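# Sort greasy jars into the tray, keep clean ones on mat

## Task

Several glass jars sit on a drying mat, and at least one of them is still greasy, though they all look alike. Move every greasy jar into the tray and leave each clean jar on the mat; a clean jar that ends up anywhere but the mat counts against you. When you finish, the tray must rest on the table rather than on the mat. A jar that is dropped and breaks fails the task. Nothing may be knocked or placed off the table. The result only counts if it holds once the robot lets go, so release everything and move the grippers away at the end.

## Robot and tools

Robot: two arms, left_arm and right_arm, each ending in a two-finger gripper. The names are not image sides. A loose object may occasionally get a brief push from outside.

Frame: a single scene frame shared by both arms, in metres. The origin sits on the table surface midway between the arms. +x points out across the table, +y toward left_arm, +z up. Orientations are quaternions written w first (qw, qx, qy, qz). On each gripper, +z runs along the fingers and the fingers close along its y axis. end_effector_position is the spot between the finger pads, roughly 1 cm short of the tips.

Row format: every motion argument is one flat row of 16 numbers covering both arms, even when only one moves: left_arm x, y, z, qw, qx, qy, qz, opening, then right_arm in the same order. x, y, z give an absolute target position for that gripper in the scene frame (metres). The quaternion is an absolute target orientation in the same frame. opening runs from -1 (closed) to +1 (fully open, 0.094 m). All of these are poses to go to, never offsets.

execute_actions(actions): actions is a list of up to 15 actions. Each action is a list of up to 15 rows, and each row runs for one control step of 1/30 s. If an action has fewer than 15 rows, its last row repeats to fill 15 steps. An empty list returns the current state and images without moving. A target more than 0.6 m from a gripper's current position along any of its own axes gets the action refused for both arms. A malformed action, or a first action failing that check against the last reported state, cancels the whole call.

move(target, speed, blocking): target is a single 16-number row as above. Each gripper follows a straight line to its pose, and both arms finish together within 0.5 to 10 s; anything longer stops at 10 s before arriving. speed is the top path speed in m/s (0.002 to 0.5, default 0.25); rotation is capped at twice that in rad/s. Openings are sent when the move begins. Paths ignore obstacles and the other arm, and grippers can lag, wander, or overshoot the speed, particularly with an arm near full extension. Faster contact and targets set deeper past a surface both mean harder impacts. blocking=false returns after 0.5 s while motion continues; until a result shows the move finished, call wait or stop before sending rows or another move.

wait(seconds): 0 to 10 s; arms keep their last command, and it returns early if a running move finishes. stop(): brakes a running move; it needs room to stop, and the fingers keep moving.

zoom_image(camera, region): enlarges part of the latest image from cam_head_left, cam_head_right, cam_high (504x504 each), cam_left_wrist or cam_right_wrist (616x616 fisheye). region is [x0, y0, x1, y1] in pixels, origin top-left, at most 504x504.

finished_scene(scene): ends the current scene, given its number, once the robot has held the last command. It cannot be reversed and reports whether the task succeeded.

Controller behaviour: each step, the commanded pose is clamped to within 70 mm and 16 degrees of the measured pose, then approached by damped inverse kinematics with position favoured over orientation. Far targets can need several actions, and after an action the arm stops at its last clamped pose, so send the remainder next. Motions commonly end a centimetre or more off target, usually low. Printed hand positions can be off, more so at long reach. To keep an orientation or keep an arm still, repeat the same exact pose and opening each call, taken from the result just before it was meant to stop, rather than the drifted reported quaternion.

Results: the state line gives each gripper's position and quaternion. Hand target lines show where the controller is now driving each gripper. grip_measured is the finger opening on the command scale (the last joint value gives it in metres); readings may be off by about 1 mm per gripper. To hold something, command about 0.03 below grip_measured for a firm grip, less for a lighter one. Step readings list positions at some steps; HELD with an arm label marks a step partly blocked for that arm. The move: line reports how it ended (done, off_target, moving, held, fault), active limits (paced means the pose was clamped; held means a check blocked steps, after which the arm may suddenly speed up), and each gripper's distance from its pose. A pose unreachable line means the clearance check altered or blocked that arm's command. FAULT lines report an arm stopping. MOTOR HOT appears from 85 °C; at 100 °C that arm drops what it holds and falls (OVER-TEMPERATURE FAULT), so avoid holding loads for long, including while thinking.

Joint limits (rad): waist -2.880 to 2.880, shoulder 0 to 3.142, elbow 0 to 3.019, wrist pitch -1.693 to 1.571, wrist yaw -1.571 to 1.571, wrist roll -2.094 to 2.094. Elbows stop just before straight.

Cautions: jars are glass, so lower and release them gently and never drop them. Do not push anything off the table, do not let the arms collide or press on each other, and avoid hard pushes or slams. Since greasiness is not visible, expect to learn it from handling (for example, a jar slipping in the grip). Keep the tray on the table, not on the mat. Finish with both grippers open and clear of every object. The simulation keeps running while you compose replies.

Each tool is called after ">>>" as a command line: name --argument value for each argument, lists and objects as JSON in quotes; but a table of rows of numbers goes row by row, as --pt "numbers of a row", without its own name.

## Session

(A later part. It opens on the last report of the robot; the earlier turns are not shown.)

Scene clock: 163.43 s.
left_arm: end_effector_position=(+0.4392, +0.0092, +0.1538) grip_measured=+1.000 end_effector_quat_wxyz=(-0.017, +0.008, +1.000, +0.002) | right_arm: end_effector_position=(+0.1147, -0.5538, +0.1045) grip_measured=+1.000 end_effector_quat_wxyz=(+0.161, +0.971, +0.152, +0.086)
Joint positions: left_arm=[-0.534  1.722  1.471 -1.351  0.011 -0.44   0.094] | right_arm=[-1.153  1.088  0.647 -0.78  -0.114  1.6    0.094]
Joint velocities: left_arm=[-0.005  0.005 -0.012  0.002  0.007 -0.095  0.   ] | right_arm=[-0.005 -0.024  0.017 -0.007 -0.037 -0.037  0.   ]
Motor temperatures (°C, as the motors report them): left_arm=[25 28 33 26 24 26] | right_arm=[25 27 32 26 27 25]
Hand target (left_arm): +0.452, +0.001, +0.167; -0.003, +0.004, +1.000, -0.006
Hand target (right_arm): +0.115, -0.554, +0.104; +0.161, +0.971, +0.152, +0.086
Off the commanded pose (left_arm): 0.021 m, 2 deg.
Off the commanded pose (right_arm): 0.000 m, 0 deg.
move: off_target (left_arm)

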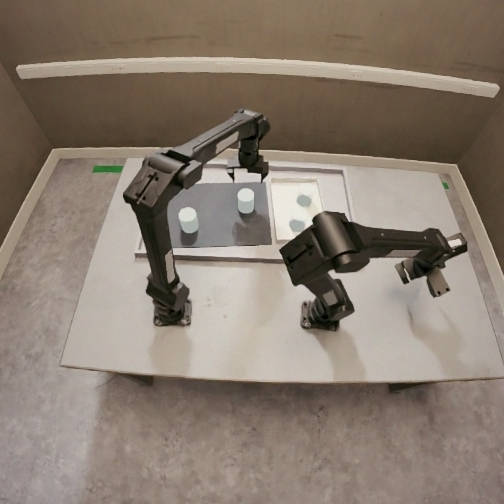

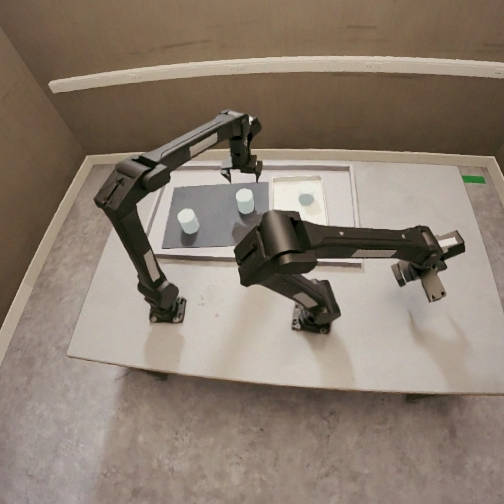

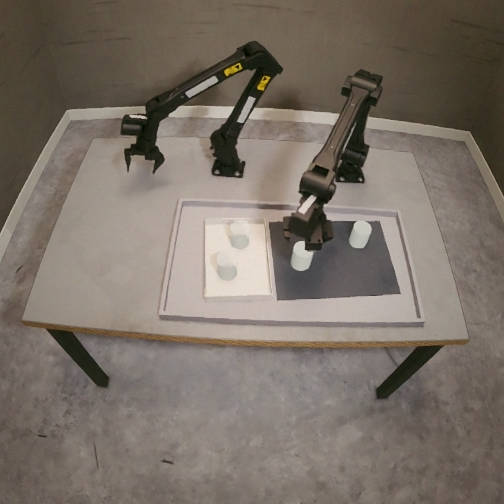

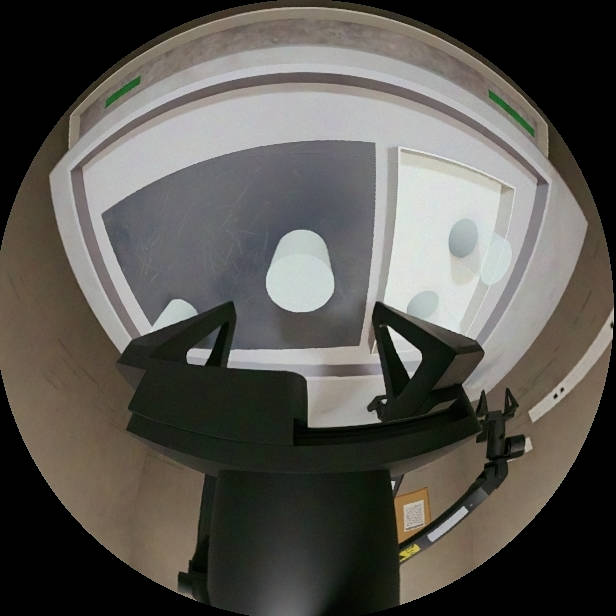

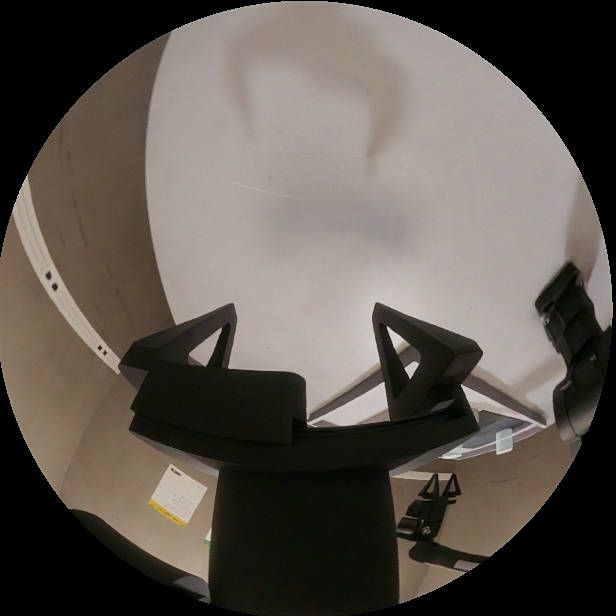

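>>> move --target '[0.428,0.016,0.105,0,0,1,0,1,0.1147,-0.5538,0.1045,0.161,0.971,0.152,0.086,1]' --speed 0.08

Scene clock: 164.43 s.
left_arm: end_effector_position=(+0.4254, +0.0176, +0.0998) grip_measured=+1.000 end_effector_quat_wxyz=(-0.011, +0.003, +1.000, +0.004) | right_arm: end_effector_position=(+0.1147, -0.5538, +0.1045) grip_measured=+1.000 end_effector_quat_wxyz=(+0.161, +0.971, +0.152, +0.086)
Joint positions: left_arm=[-0.534  1.722  1.322 -1.193  0.003 -0.449  0.094] | right_arm=[-1.153  1.088  0.647 -0.78  -0.114  1.6    0.094]
Joint velocities: left_arm=[-0.015  0.015  0.007 -0.007 -0.007 -0.007  0.   ] | right_arm=[-0.005  0.005 -0.002 -0.012  0.051  0.051  0.   ]
Motor temperatures (°C, as the motors report them): left_arm=[25 28 33 26 24 26] | right_arm=[25 27 32 26 27 25]
Hand target (left_arm): +0.429, +0.016, +0.105; -0.000, -0.000, +1.000, +0.000
Hand target (right_arm): +0.115, -0.554, +0.104; +0.161, +0.971, +0.152, +0.086
Off the commanded pose (left_arm): 0.006 m, 1 deg.
Off the commanded pose (right_arm): 0.000 m, 0 deg.
move: done

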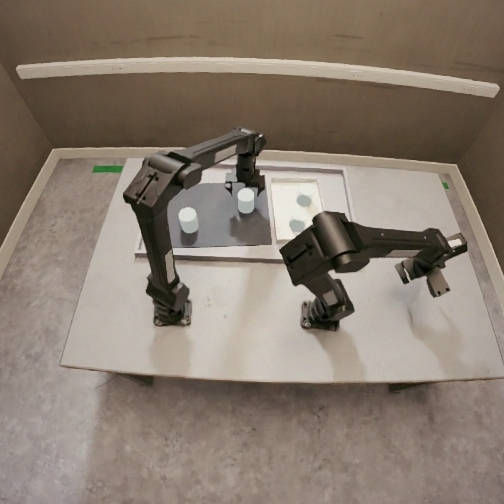

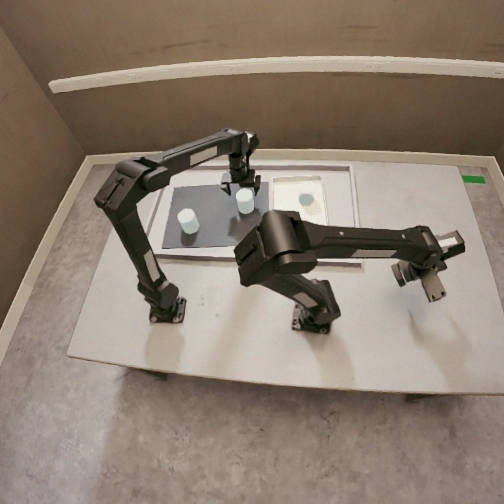

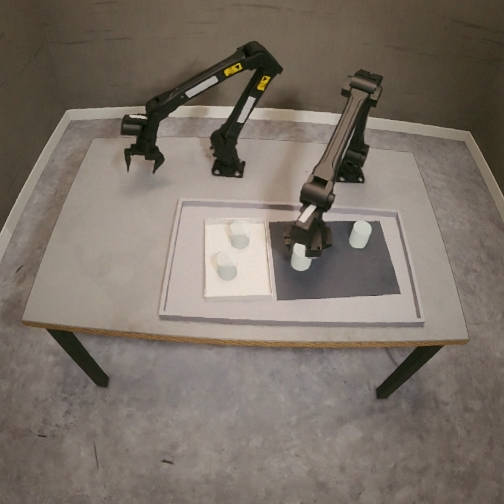

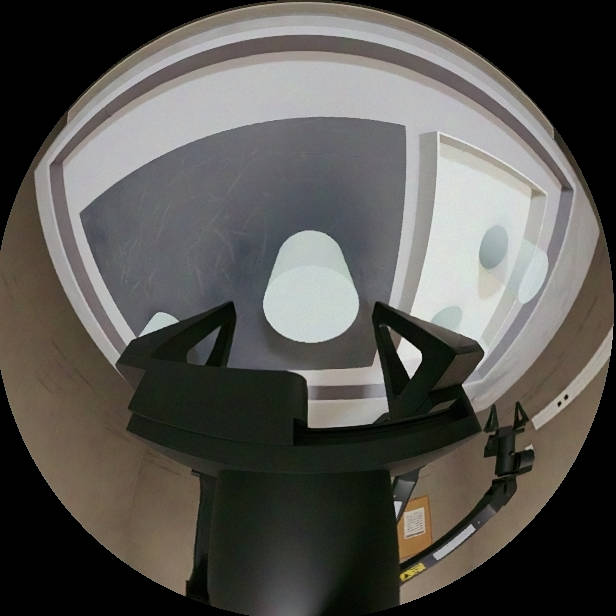

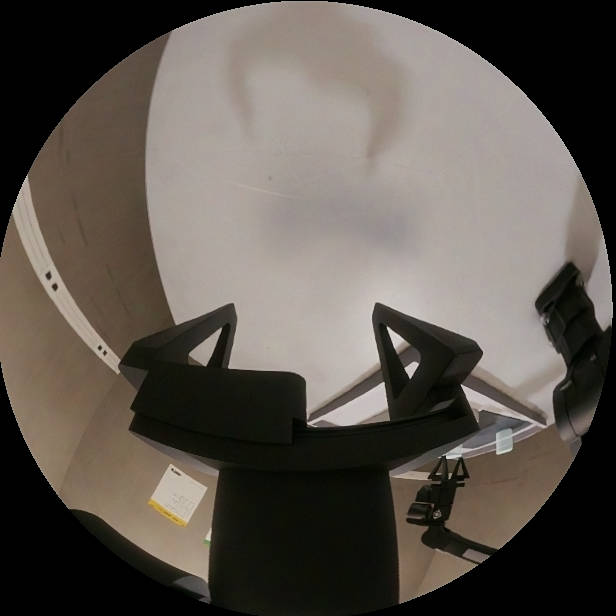

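>>> move --target '[0.421,0.009,0.040,0,0,1,0,1,0.1147,-0.5538,0.1045,0.161,0.971,0.152,0.086,1]' --speed 0.06

Scene clock: 165.87 s.
left_arm: end_effector_position=(+0.4234, +0.0156, +0.0458) grip_measured=+1.000 end_effector_quat_wxyz=(-0.000, -0.004, +1.000, -0.002) | right_arm: end_effector_position=(+0.1147, -0.5538, +0.1045) grip_measured=+1.000 end_effector_quat_wxyz=(+0.161, +0.971, +0.152, +0.086)
Joint positions: left_arm=[-0.539  1.77   1.23  -1.029  0.003 -0.468  0.094] | right_arm=[-1.153  1.088  0.647 -0.78  -0.114  1.6    0.094]
Joint velocities: left_arm=[-0.015 -0.005 -0.017  0.007 -0.11  -0.022  0.   ] | right_arm=[-0.015 -0.005  0.002  0.007  0.007 -0.007  0.   ]
Motor temperatures (°C, as the motors report them): left_arm=[25 28 32 26 24 26] | right_arm=[25 27 32 26 27 25]
Hand target (left_arm): +0.422, +0.008, +0.040; -0.000, +0.000, +1.000, +0.000
Hand target (right_arm): +0.115, -0.554, +0.104; +0.161, +0.971, +0.152, +0.086
Off the commanded pose (left_arm): 0.009 m, 0 deg.
Off the commanded pose (right_arm): 0.000 m, 0 deg.
move: done

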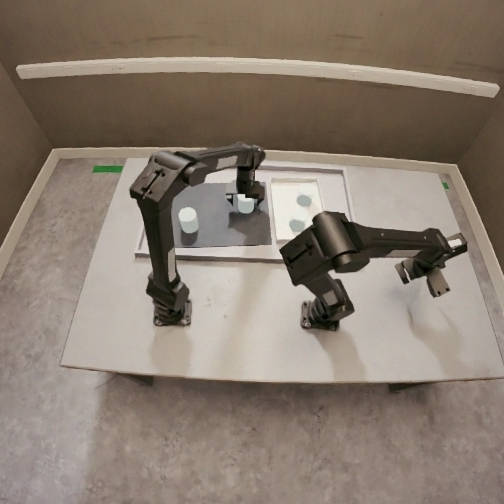

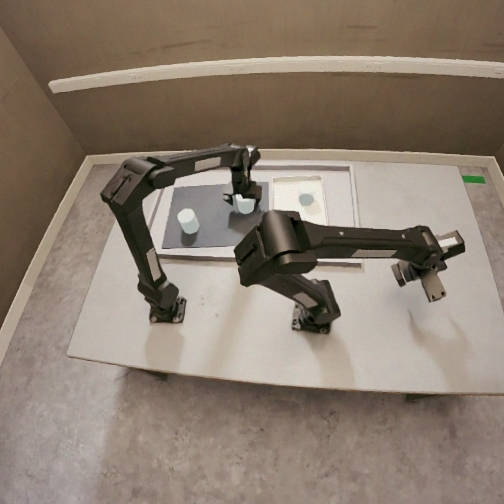

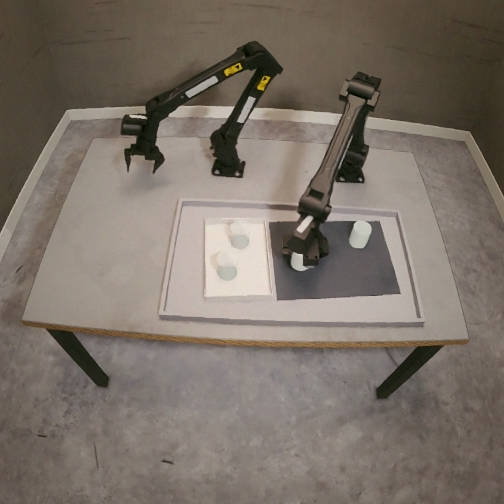

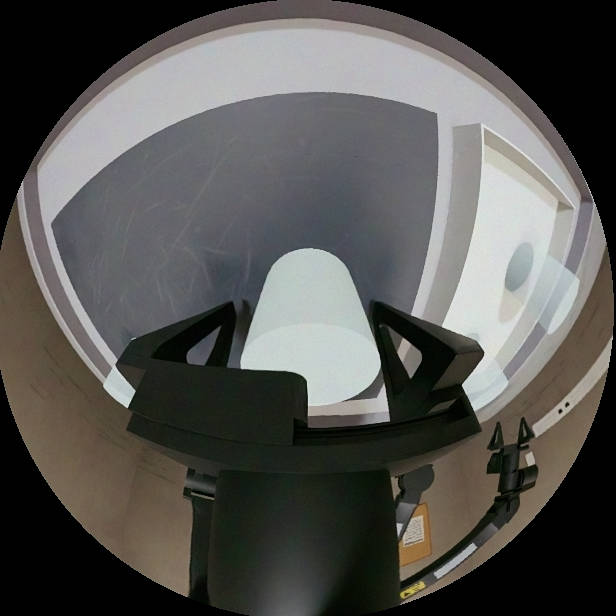

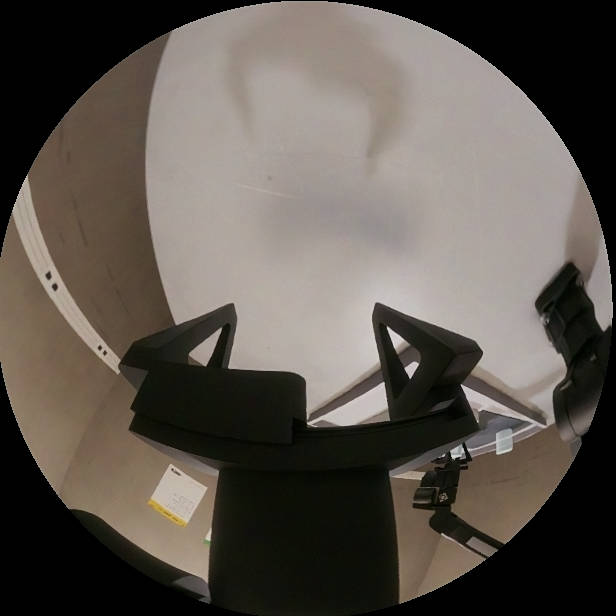

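>>> move --target '[0.4175,0.004,0.040,0,0,1,0,1,0.1147,-0.5538,0.1045,0.161,0.971,0.152,0.086,1]' --speed 0.02

Scene clock: 168.63 s.
left_arm: end_effector_position=(+0.4189, +0.0106, +0.0442) grip_measured=+1.000 end_effector_quat_wxyz=(-0.002, -0.003, +1.000, -0.001) | right_arm: end_effector_position=(+0.1147, -0.5538, +0.1045) grip_measured=+1.000 end_effector_quat_wxyz=(+0.161, +0.971, +0.152, +0.086)
Joint positions: left_arm=[-0.553  1.77   1.225 -1.028  0.003 -0.48   0.094] | right_arm=[-1.153  1.088  0.647 -0.78  -0.114  1.6    0.094]
Joint velocities: left_arm=[ 0.005 -0.005 -0.002  0.007 -0.095 -0.007  0.   ] | right_arm=[ 0.005 -0.015 -0.017  0.012 -0.037  0.007  0.   ]
Motor temperatures (°C, as the motors report them): left_arm=[25 28 32 26 24 26] | right_arm=[25 27 32 26 27 25]
Hand target (left_arm): +0.417, +0.004, +0.040; -0.000, +0.000, +1.000, -0.000
Hand target (right_arm): +0.115, -0.554, +0.104; +0.161, +0.971, +0.152, +0.086
Off the commanded pose (left_arm): 0.008 m, 0 deg.
Off the commanded pose (right_arm): 0.000 m, 0 deg.
move: done

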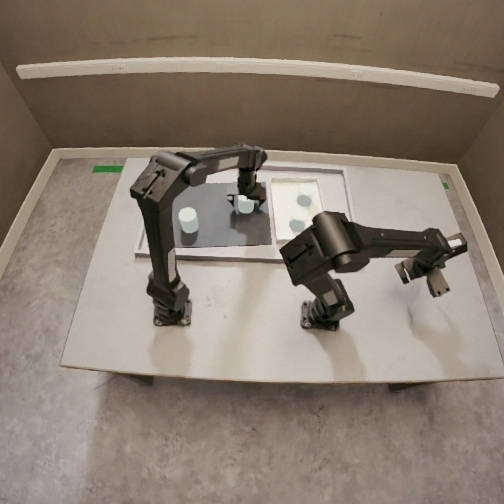

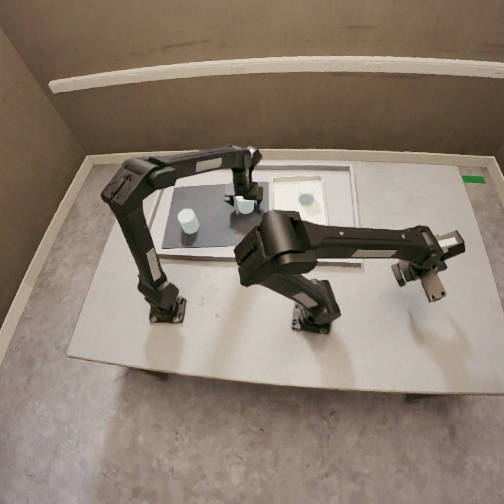

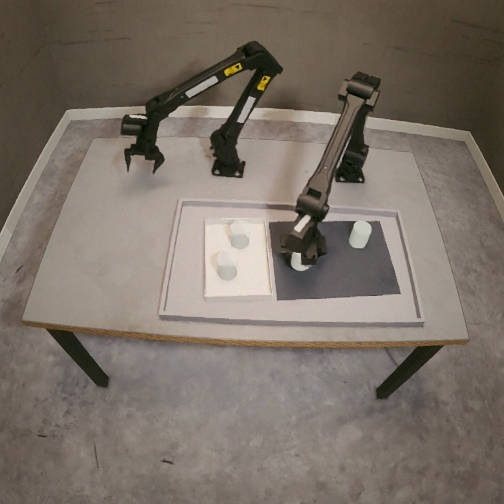

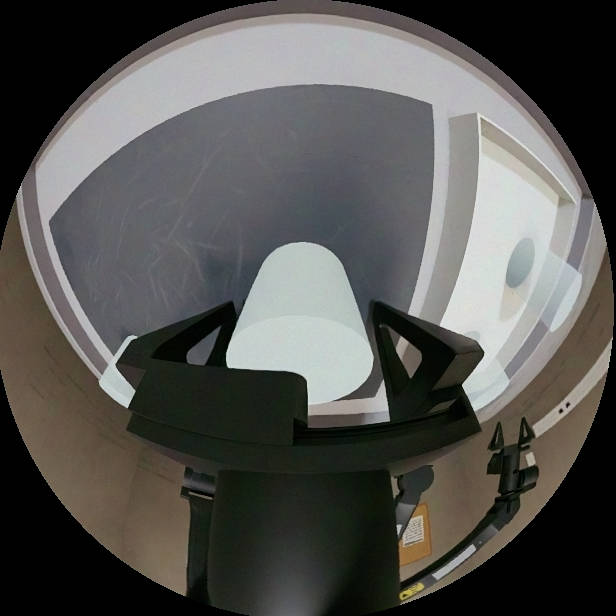

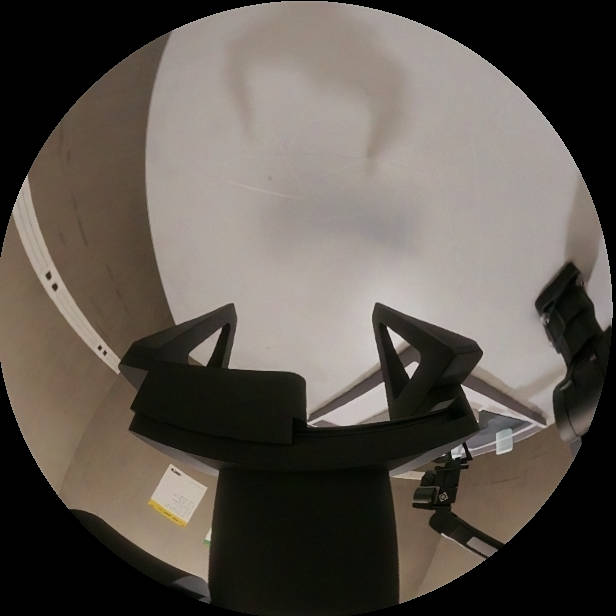

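Same standard test now.

>>> execute_actions --actions '[[[0.419,0.008,0.041,0,0,1,0,0.42,0.1147,-0.5538,0.1045,0.161,0.971,0.152,0.086,1]],[[0.419,0.008,0.041,0,0,1,0,0.37,0.1147,-0.5538,0.1045,0.161,0.971,0.152,0.086,1]],[[0.419,0.008,0.041,0,0,1,0,0.36,0.1147,-0.5538,0.1045,0.161,0.971,0.152,0.086,1],[0.419,0.008,0.041,0,0,1,0,0.36,0.1147,-0.5538,0.1045,0.161,0.971,0.152,0.086,1],[0.419,0.008,0.041,0,0,1,0,0.36,0.1147,-0.5538,0.1045,0.161,0.971,0.152,0.086,1],[0.419,0.008,0.041,0,0,1,0,0.35,0.1147,-0.5538,0.1045,0.161,0.971,0.152,0.086,1],[0.419,0.008,0.041,0,0,1,0,0.35,0.1147,-0.5538,0.1045,0.161,0.971,0.152,0.086,1],[0.419,0.008,0.041,0,0,1,0,0.35,0.1147,-0.5538,0.1045,0.161,0.971,0.152,0.086,1],[0.419,0.008,0.041,0,0,1,0,0.346,0.1147,-0.5538,0.1045,0.161,0.971,0.152,0.086,1],[0.419,0.008,0.041,0,0,1,0,0.346,0.1147,-0.5538,0.1045,0.161,0.971,0.152,0.086,1],[0.419,0.008,0.041,0,0,1,0,0.346,0.1147,-0.5538,0.1045,0.161,0.971,0.152,0.086,1],[0.419,0.008,0.041,0,0,1,0,0.343,0.1147,-0.5538,0.1045,0.161,0.971,0.152,0.086,1],[0.419,0.008,0.041,0,0,1,0,0.343,0.1147,-0.5538,0.1045,0.161,0.971,0.152,0.086,1],[0.419,0.008,0.041,0,0,1,0,0.343,0.1147,-0.5538,0.1045,0.161,0.971,0.152,0.086,1],[0.419,0.008,0.041,0,0,1,0,0.34,0.1147,-0.5538,0.1045,0.161,0.971,0.152,0.086,1]]]'

>>> move --target '[0.434,0.001,0.077,0,0,1,0,0.34,0.1147,-0.5538,0.1045,0.161,0.971,0.152,0.086,1]' --speed 0.035

Scene clock: 170.43 s.
left_arm: end_effector_position=(+0.4191, +0.0110, +0.0442) grip_measured=+0.343 end_effector_quat_wxyz=(-0.001, -0.003, +1.000, +0.000) | right_arm: end_effector_position=(+0.1147, -0.5538, +0.1045) grip_measured=+1.000 end_effector_quat_wxyz=(+0.161, +0.971, +0.152, +0.086)
Joint positions: left_arm=[-0.553  1.77   1.225 -1.028  0.    -0.48   0.063] | right_arm=[-1.153  1.088  0.647 -0.78  -0.114  1.6    0.094]
Joint velocities: left_arm=[-0.015 -0.015 -0.012 -0.012  0.022  0.022 -0.   ] | right_arm=[-0.005 -0.005 -0.012  0.002 -0.007  0.007  0.   ]
Motor temperatures (°C, as the motors report them): left_arm=[25 28 32 26 24 26] | right_arm=[25 27 32 26 27 25]
Hand target (left_arm): +0.419, +0.008, +0.041; -0.000, -0.000, +1.000, -0.000
Hand target (right_arm): +0.115, -0.554, +0.104; +0.161, +0.971, +0.152, +0.086
Off the commanded pose (left_arm): 0.004 m, 0 deg.
Off the commanded pose (right_arm): 0.000 m, 0 deg.
Step readings (end_effector_position; steps 1 to 15: 1st action; 16 to 30: 2nd action; 31 to 45: 3rd action):
0: left_arm (+0.4189, +0.0106, +0.0442) | right_arm (+0.1147, -0.5538, +0.1045)
1: left_arm (+0.4189, +0.0106, +0.0442) | right_arm (+0.1147, -0.5538, +0.1045)
2: left_arm (+0.4189, +0.0106, +0.0442) | right_arm (+0.1147, -0.5538, +0.1045)
4: left_arm (+0.4189, +0.0106, +0.0442) | right_arm (+0.1147, -0.5538, +0.1045)
8: left_arm (+0.4189, +0.0106, +0.0442) | right_arm (+0.1147, -0.5538, +0.1045)
15: left_arm (+0.4189, +0.0106, +0.0442) | right_arm (+0.1147, -0.5538, +0.1045)
16: left_arm (+0.4189, +0.0108, +0.0442) | right_arm (+0.1147, -0.5538, +0.1045)
17: left_arm (+0.4190, +0.0109, +0.0442) | right_arm (+0.1147, -0.5538, +0.1045)
19: left_arm (+0.4191, +0.0110, +0.0442) | right_arm (+0.1147, -0.5538, +0.1045)
23: left_arm (+0.4191, +0.0110, +0.0442) | right_arm (+0.1147, -0.5538, +0.1045)
30: left_arm (+0.4191, +0.0110, +0.0442) | right_arm (+0.1147, -0.5538, +0.1045)
31: left_arm (+0.4191, +0.0110, +0.0442) | right_arm (+0.1147, -0.5538, +0.1045)
32: left_arm (+0.4191, +0.0110, +0.0442) | right_arm (+0.1147, -0.5538, +0.1045)
34: left_arm (+0.4191, +0.0110, +0.0442) | right_arm (+0.1147, -0.5538, +0.1045)
38: left_arm (+0.4191, +0.0110, +0.0442) | right_arm (+0.1147, -0.5538, +0.1045)
45: end_effector_position above

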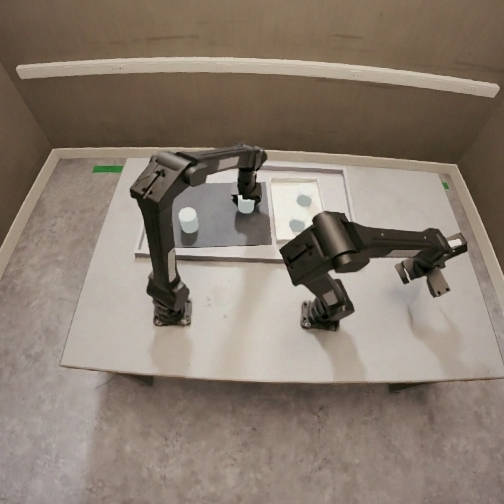

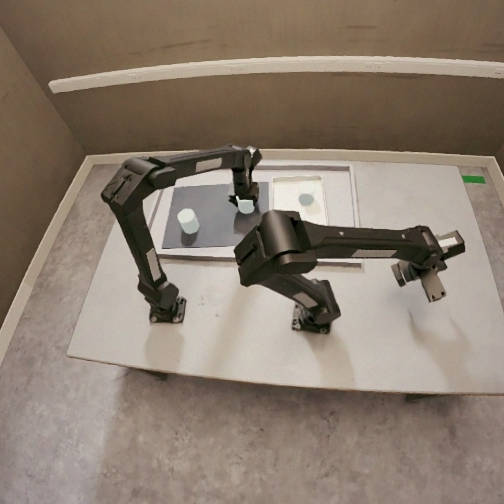

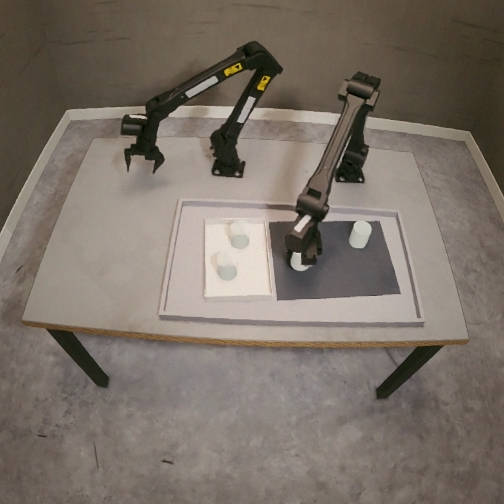

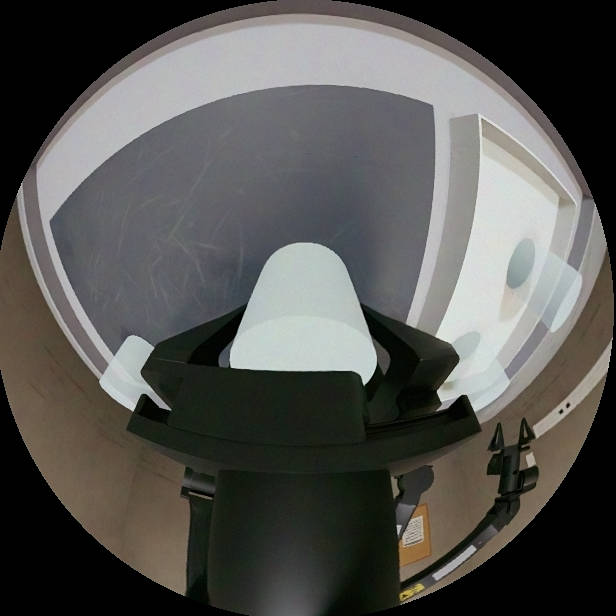

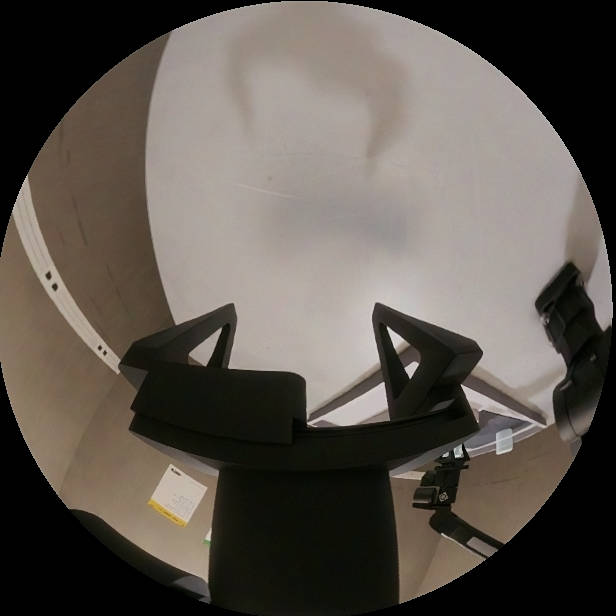

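Scene clock: 171.80 s.
left_arm: end_effector_position=(+0.4165, +0.0123, +0.0580) grip_measured=+0.343 end_effector_quat_wxyz=(-0.020, -0.003, +1.000, +0.010) | right_arm: end_effector_position=(+0.1147, -0.5538, +0.1045) grip_measured=+1.000 end_effector_quat_wxyz=(+0.161, +0.971, +0.152, +0.086)
Joint positions: left_arm=[-0.553  1.77   1.266 -1.112  0.    -0.48   0.063] | right_arm=[-1.153  1.088  0.647 -0.78  -0.114  1.6    0.094]
Joint velocities: left_arm=[-0.015 -0.005 -0.017 -0.022  0.022 -0.066 -0.001] | right_arm=[-0.005 -0.015  0.002 -0.007 -0.022 -0.037  0.   ]
Motor temperatures (°C, as the motors report them): left_arm=[25 28 32 26 24 26] | right_arm=[25 27 32 26 27 25]
Hand target (left_arm): +0.432, +0.002, +0.078; +0.000, -0.000, +1.000, -0.000
Hand target (right_arm): +0.115, -0.554, +0.104; +0.161, +0.971, +0.152, +0.086
Off the commanded pose (left_arm): 0.028 m, 3 deg.
Off the commanded pose (right_arm): 0.000 m, 0 deg.
move: off_target (left_arm)

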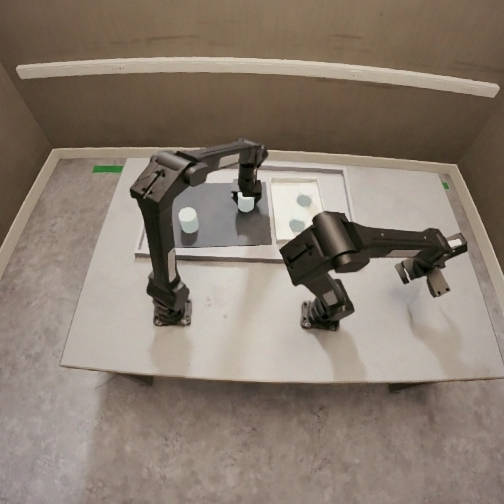

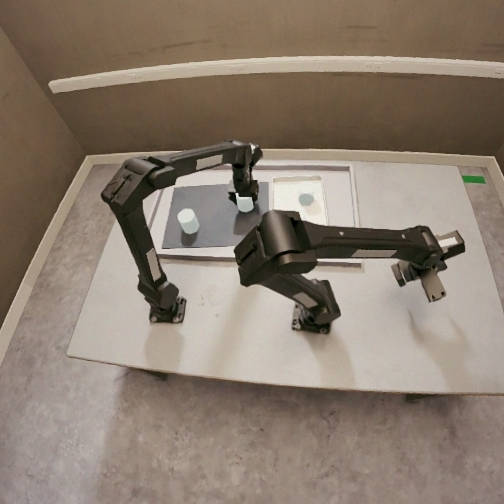

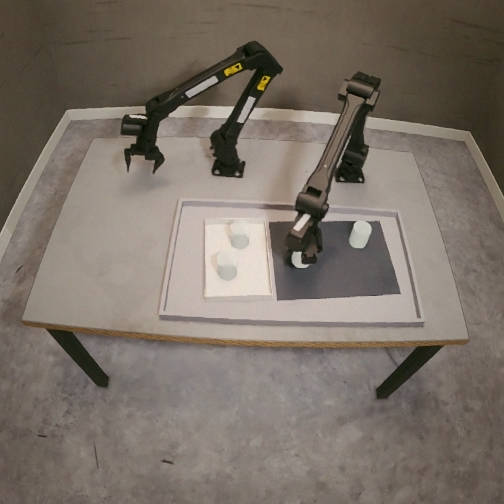

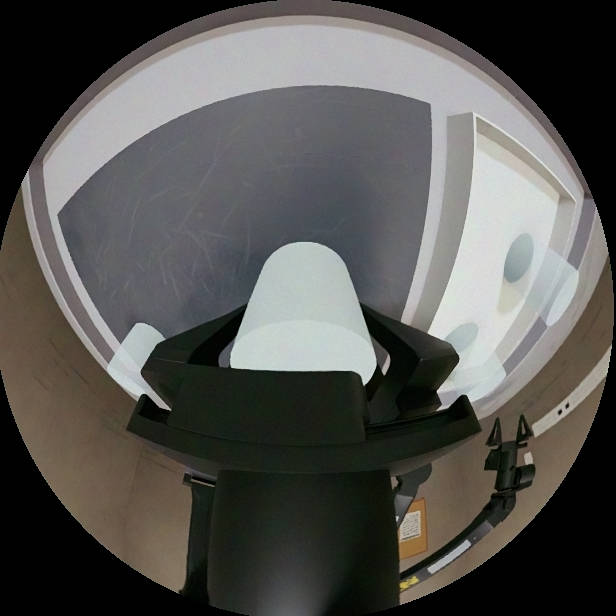

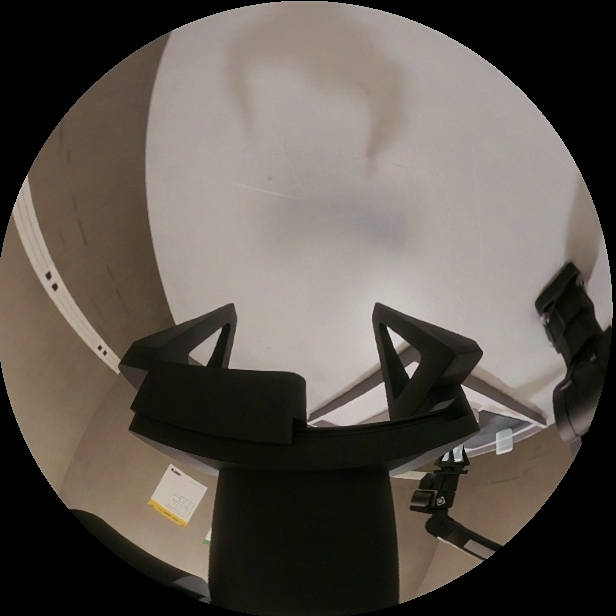

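B held → clean. Set it down.

>>> move --target '[0.419,0.010,0.041,0,0,1,0,0.33,0.1147,-0.5538,0.1045,0.161,0.971,0.152,0.086,1]' --speed 0.02

Scene clock: 173.30 s.
left_arm: end_effector_position=(+0.4163, +0.0125, +0.0440) grip_measured=+0.336 end_effector_quat_wxyz=(-0.006, -0.003, +1.000, +0.003) | right_arm: end_effector_position=(+0.1147, -0.5538, +0.1045) grip_measured=+1.000 end_effector_quat_wxyz=(+0.161, +0.971, +0.152, +0.086)
Joint positions: left_arm=[-0.553  1.77   1.224 -1.039 -0.    -0.48   0.063] | right_arm=[-1.153  1.088  0.647 -0.78  -0.114  1.6    0.094]
Joint velocities: left_arm=[-0.015 -0.005  0.017 -0.002 -0.007  0.022  0.001] | right_arm=[ 0.024 -0.015 -0.022 -0.002 -0.022 -0.051  0.   ]
Motor temperatures (°C, as the motors report them): left_arm=[25 28 32 26 24 26] | right_arm=[25 27 32 26 27 25]
Hand target (left_arm): +0.419, +0.010, +0.041; +0.000, -0.000, +1.000, +0.000
Hand target (right_arm): +0.115, -0.554, +0.104; +0.161, +0.971, +0.152, +0.086
Off the commanded pose (left_arm): 0.005 m, 1 deg.
Off the commanded pose (right_arm): 0.000 m, 0 deg.
move: done

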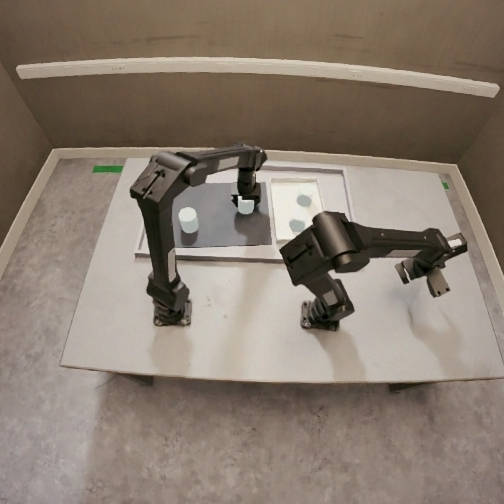

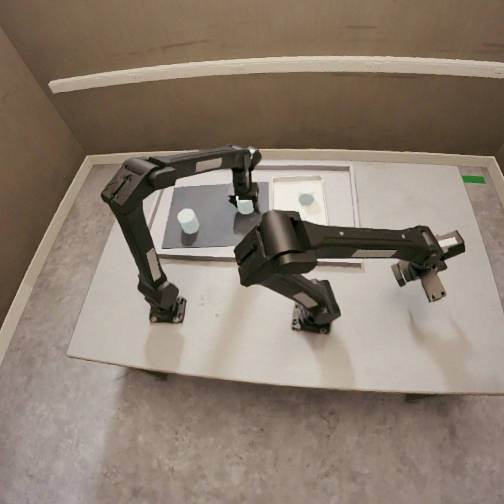

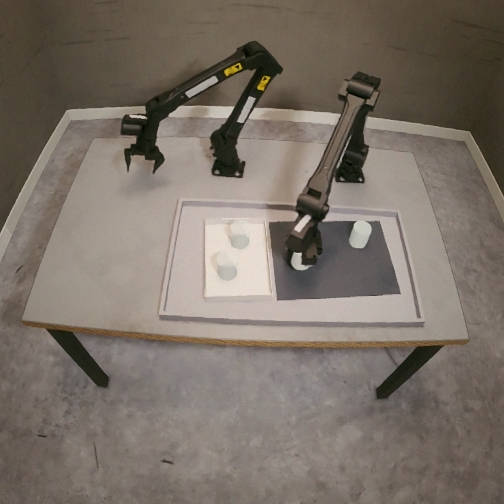

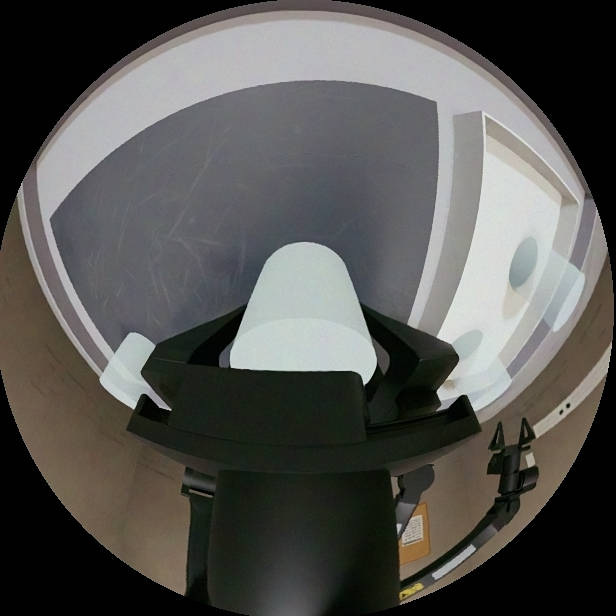

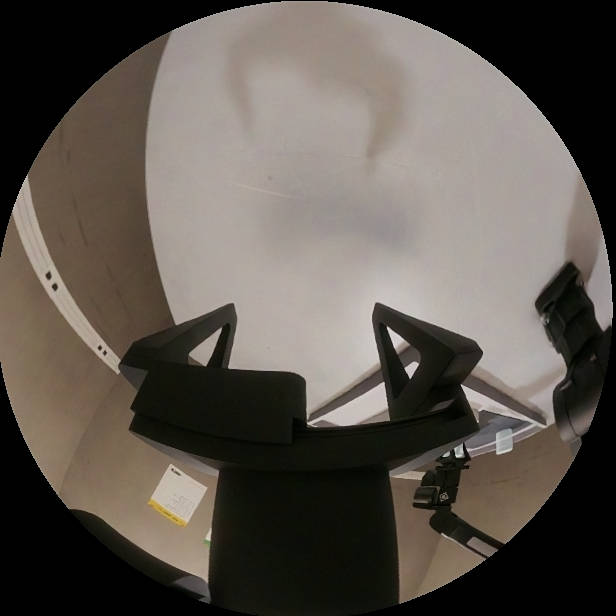

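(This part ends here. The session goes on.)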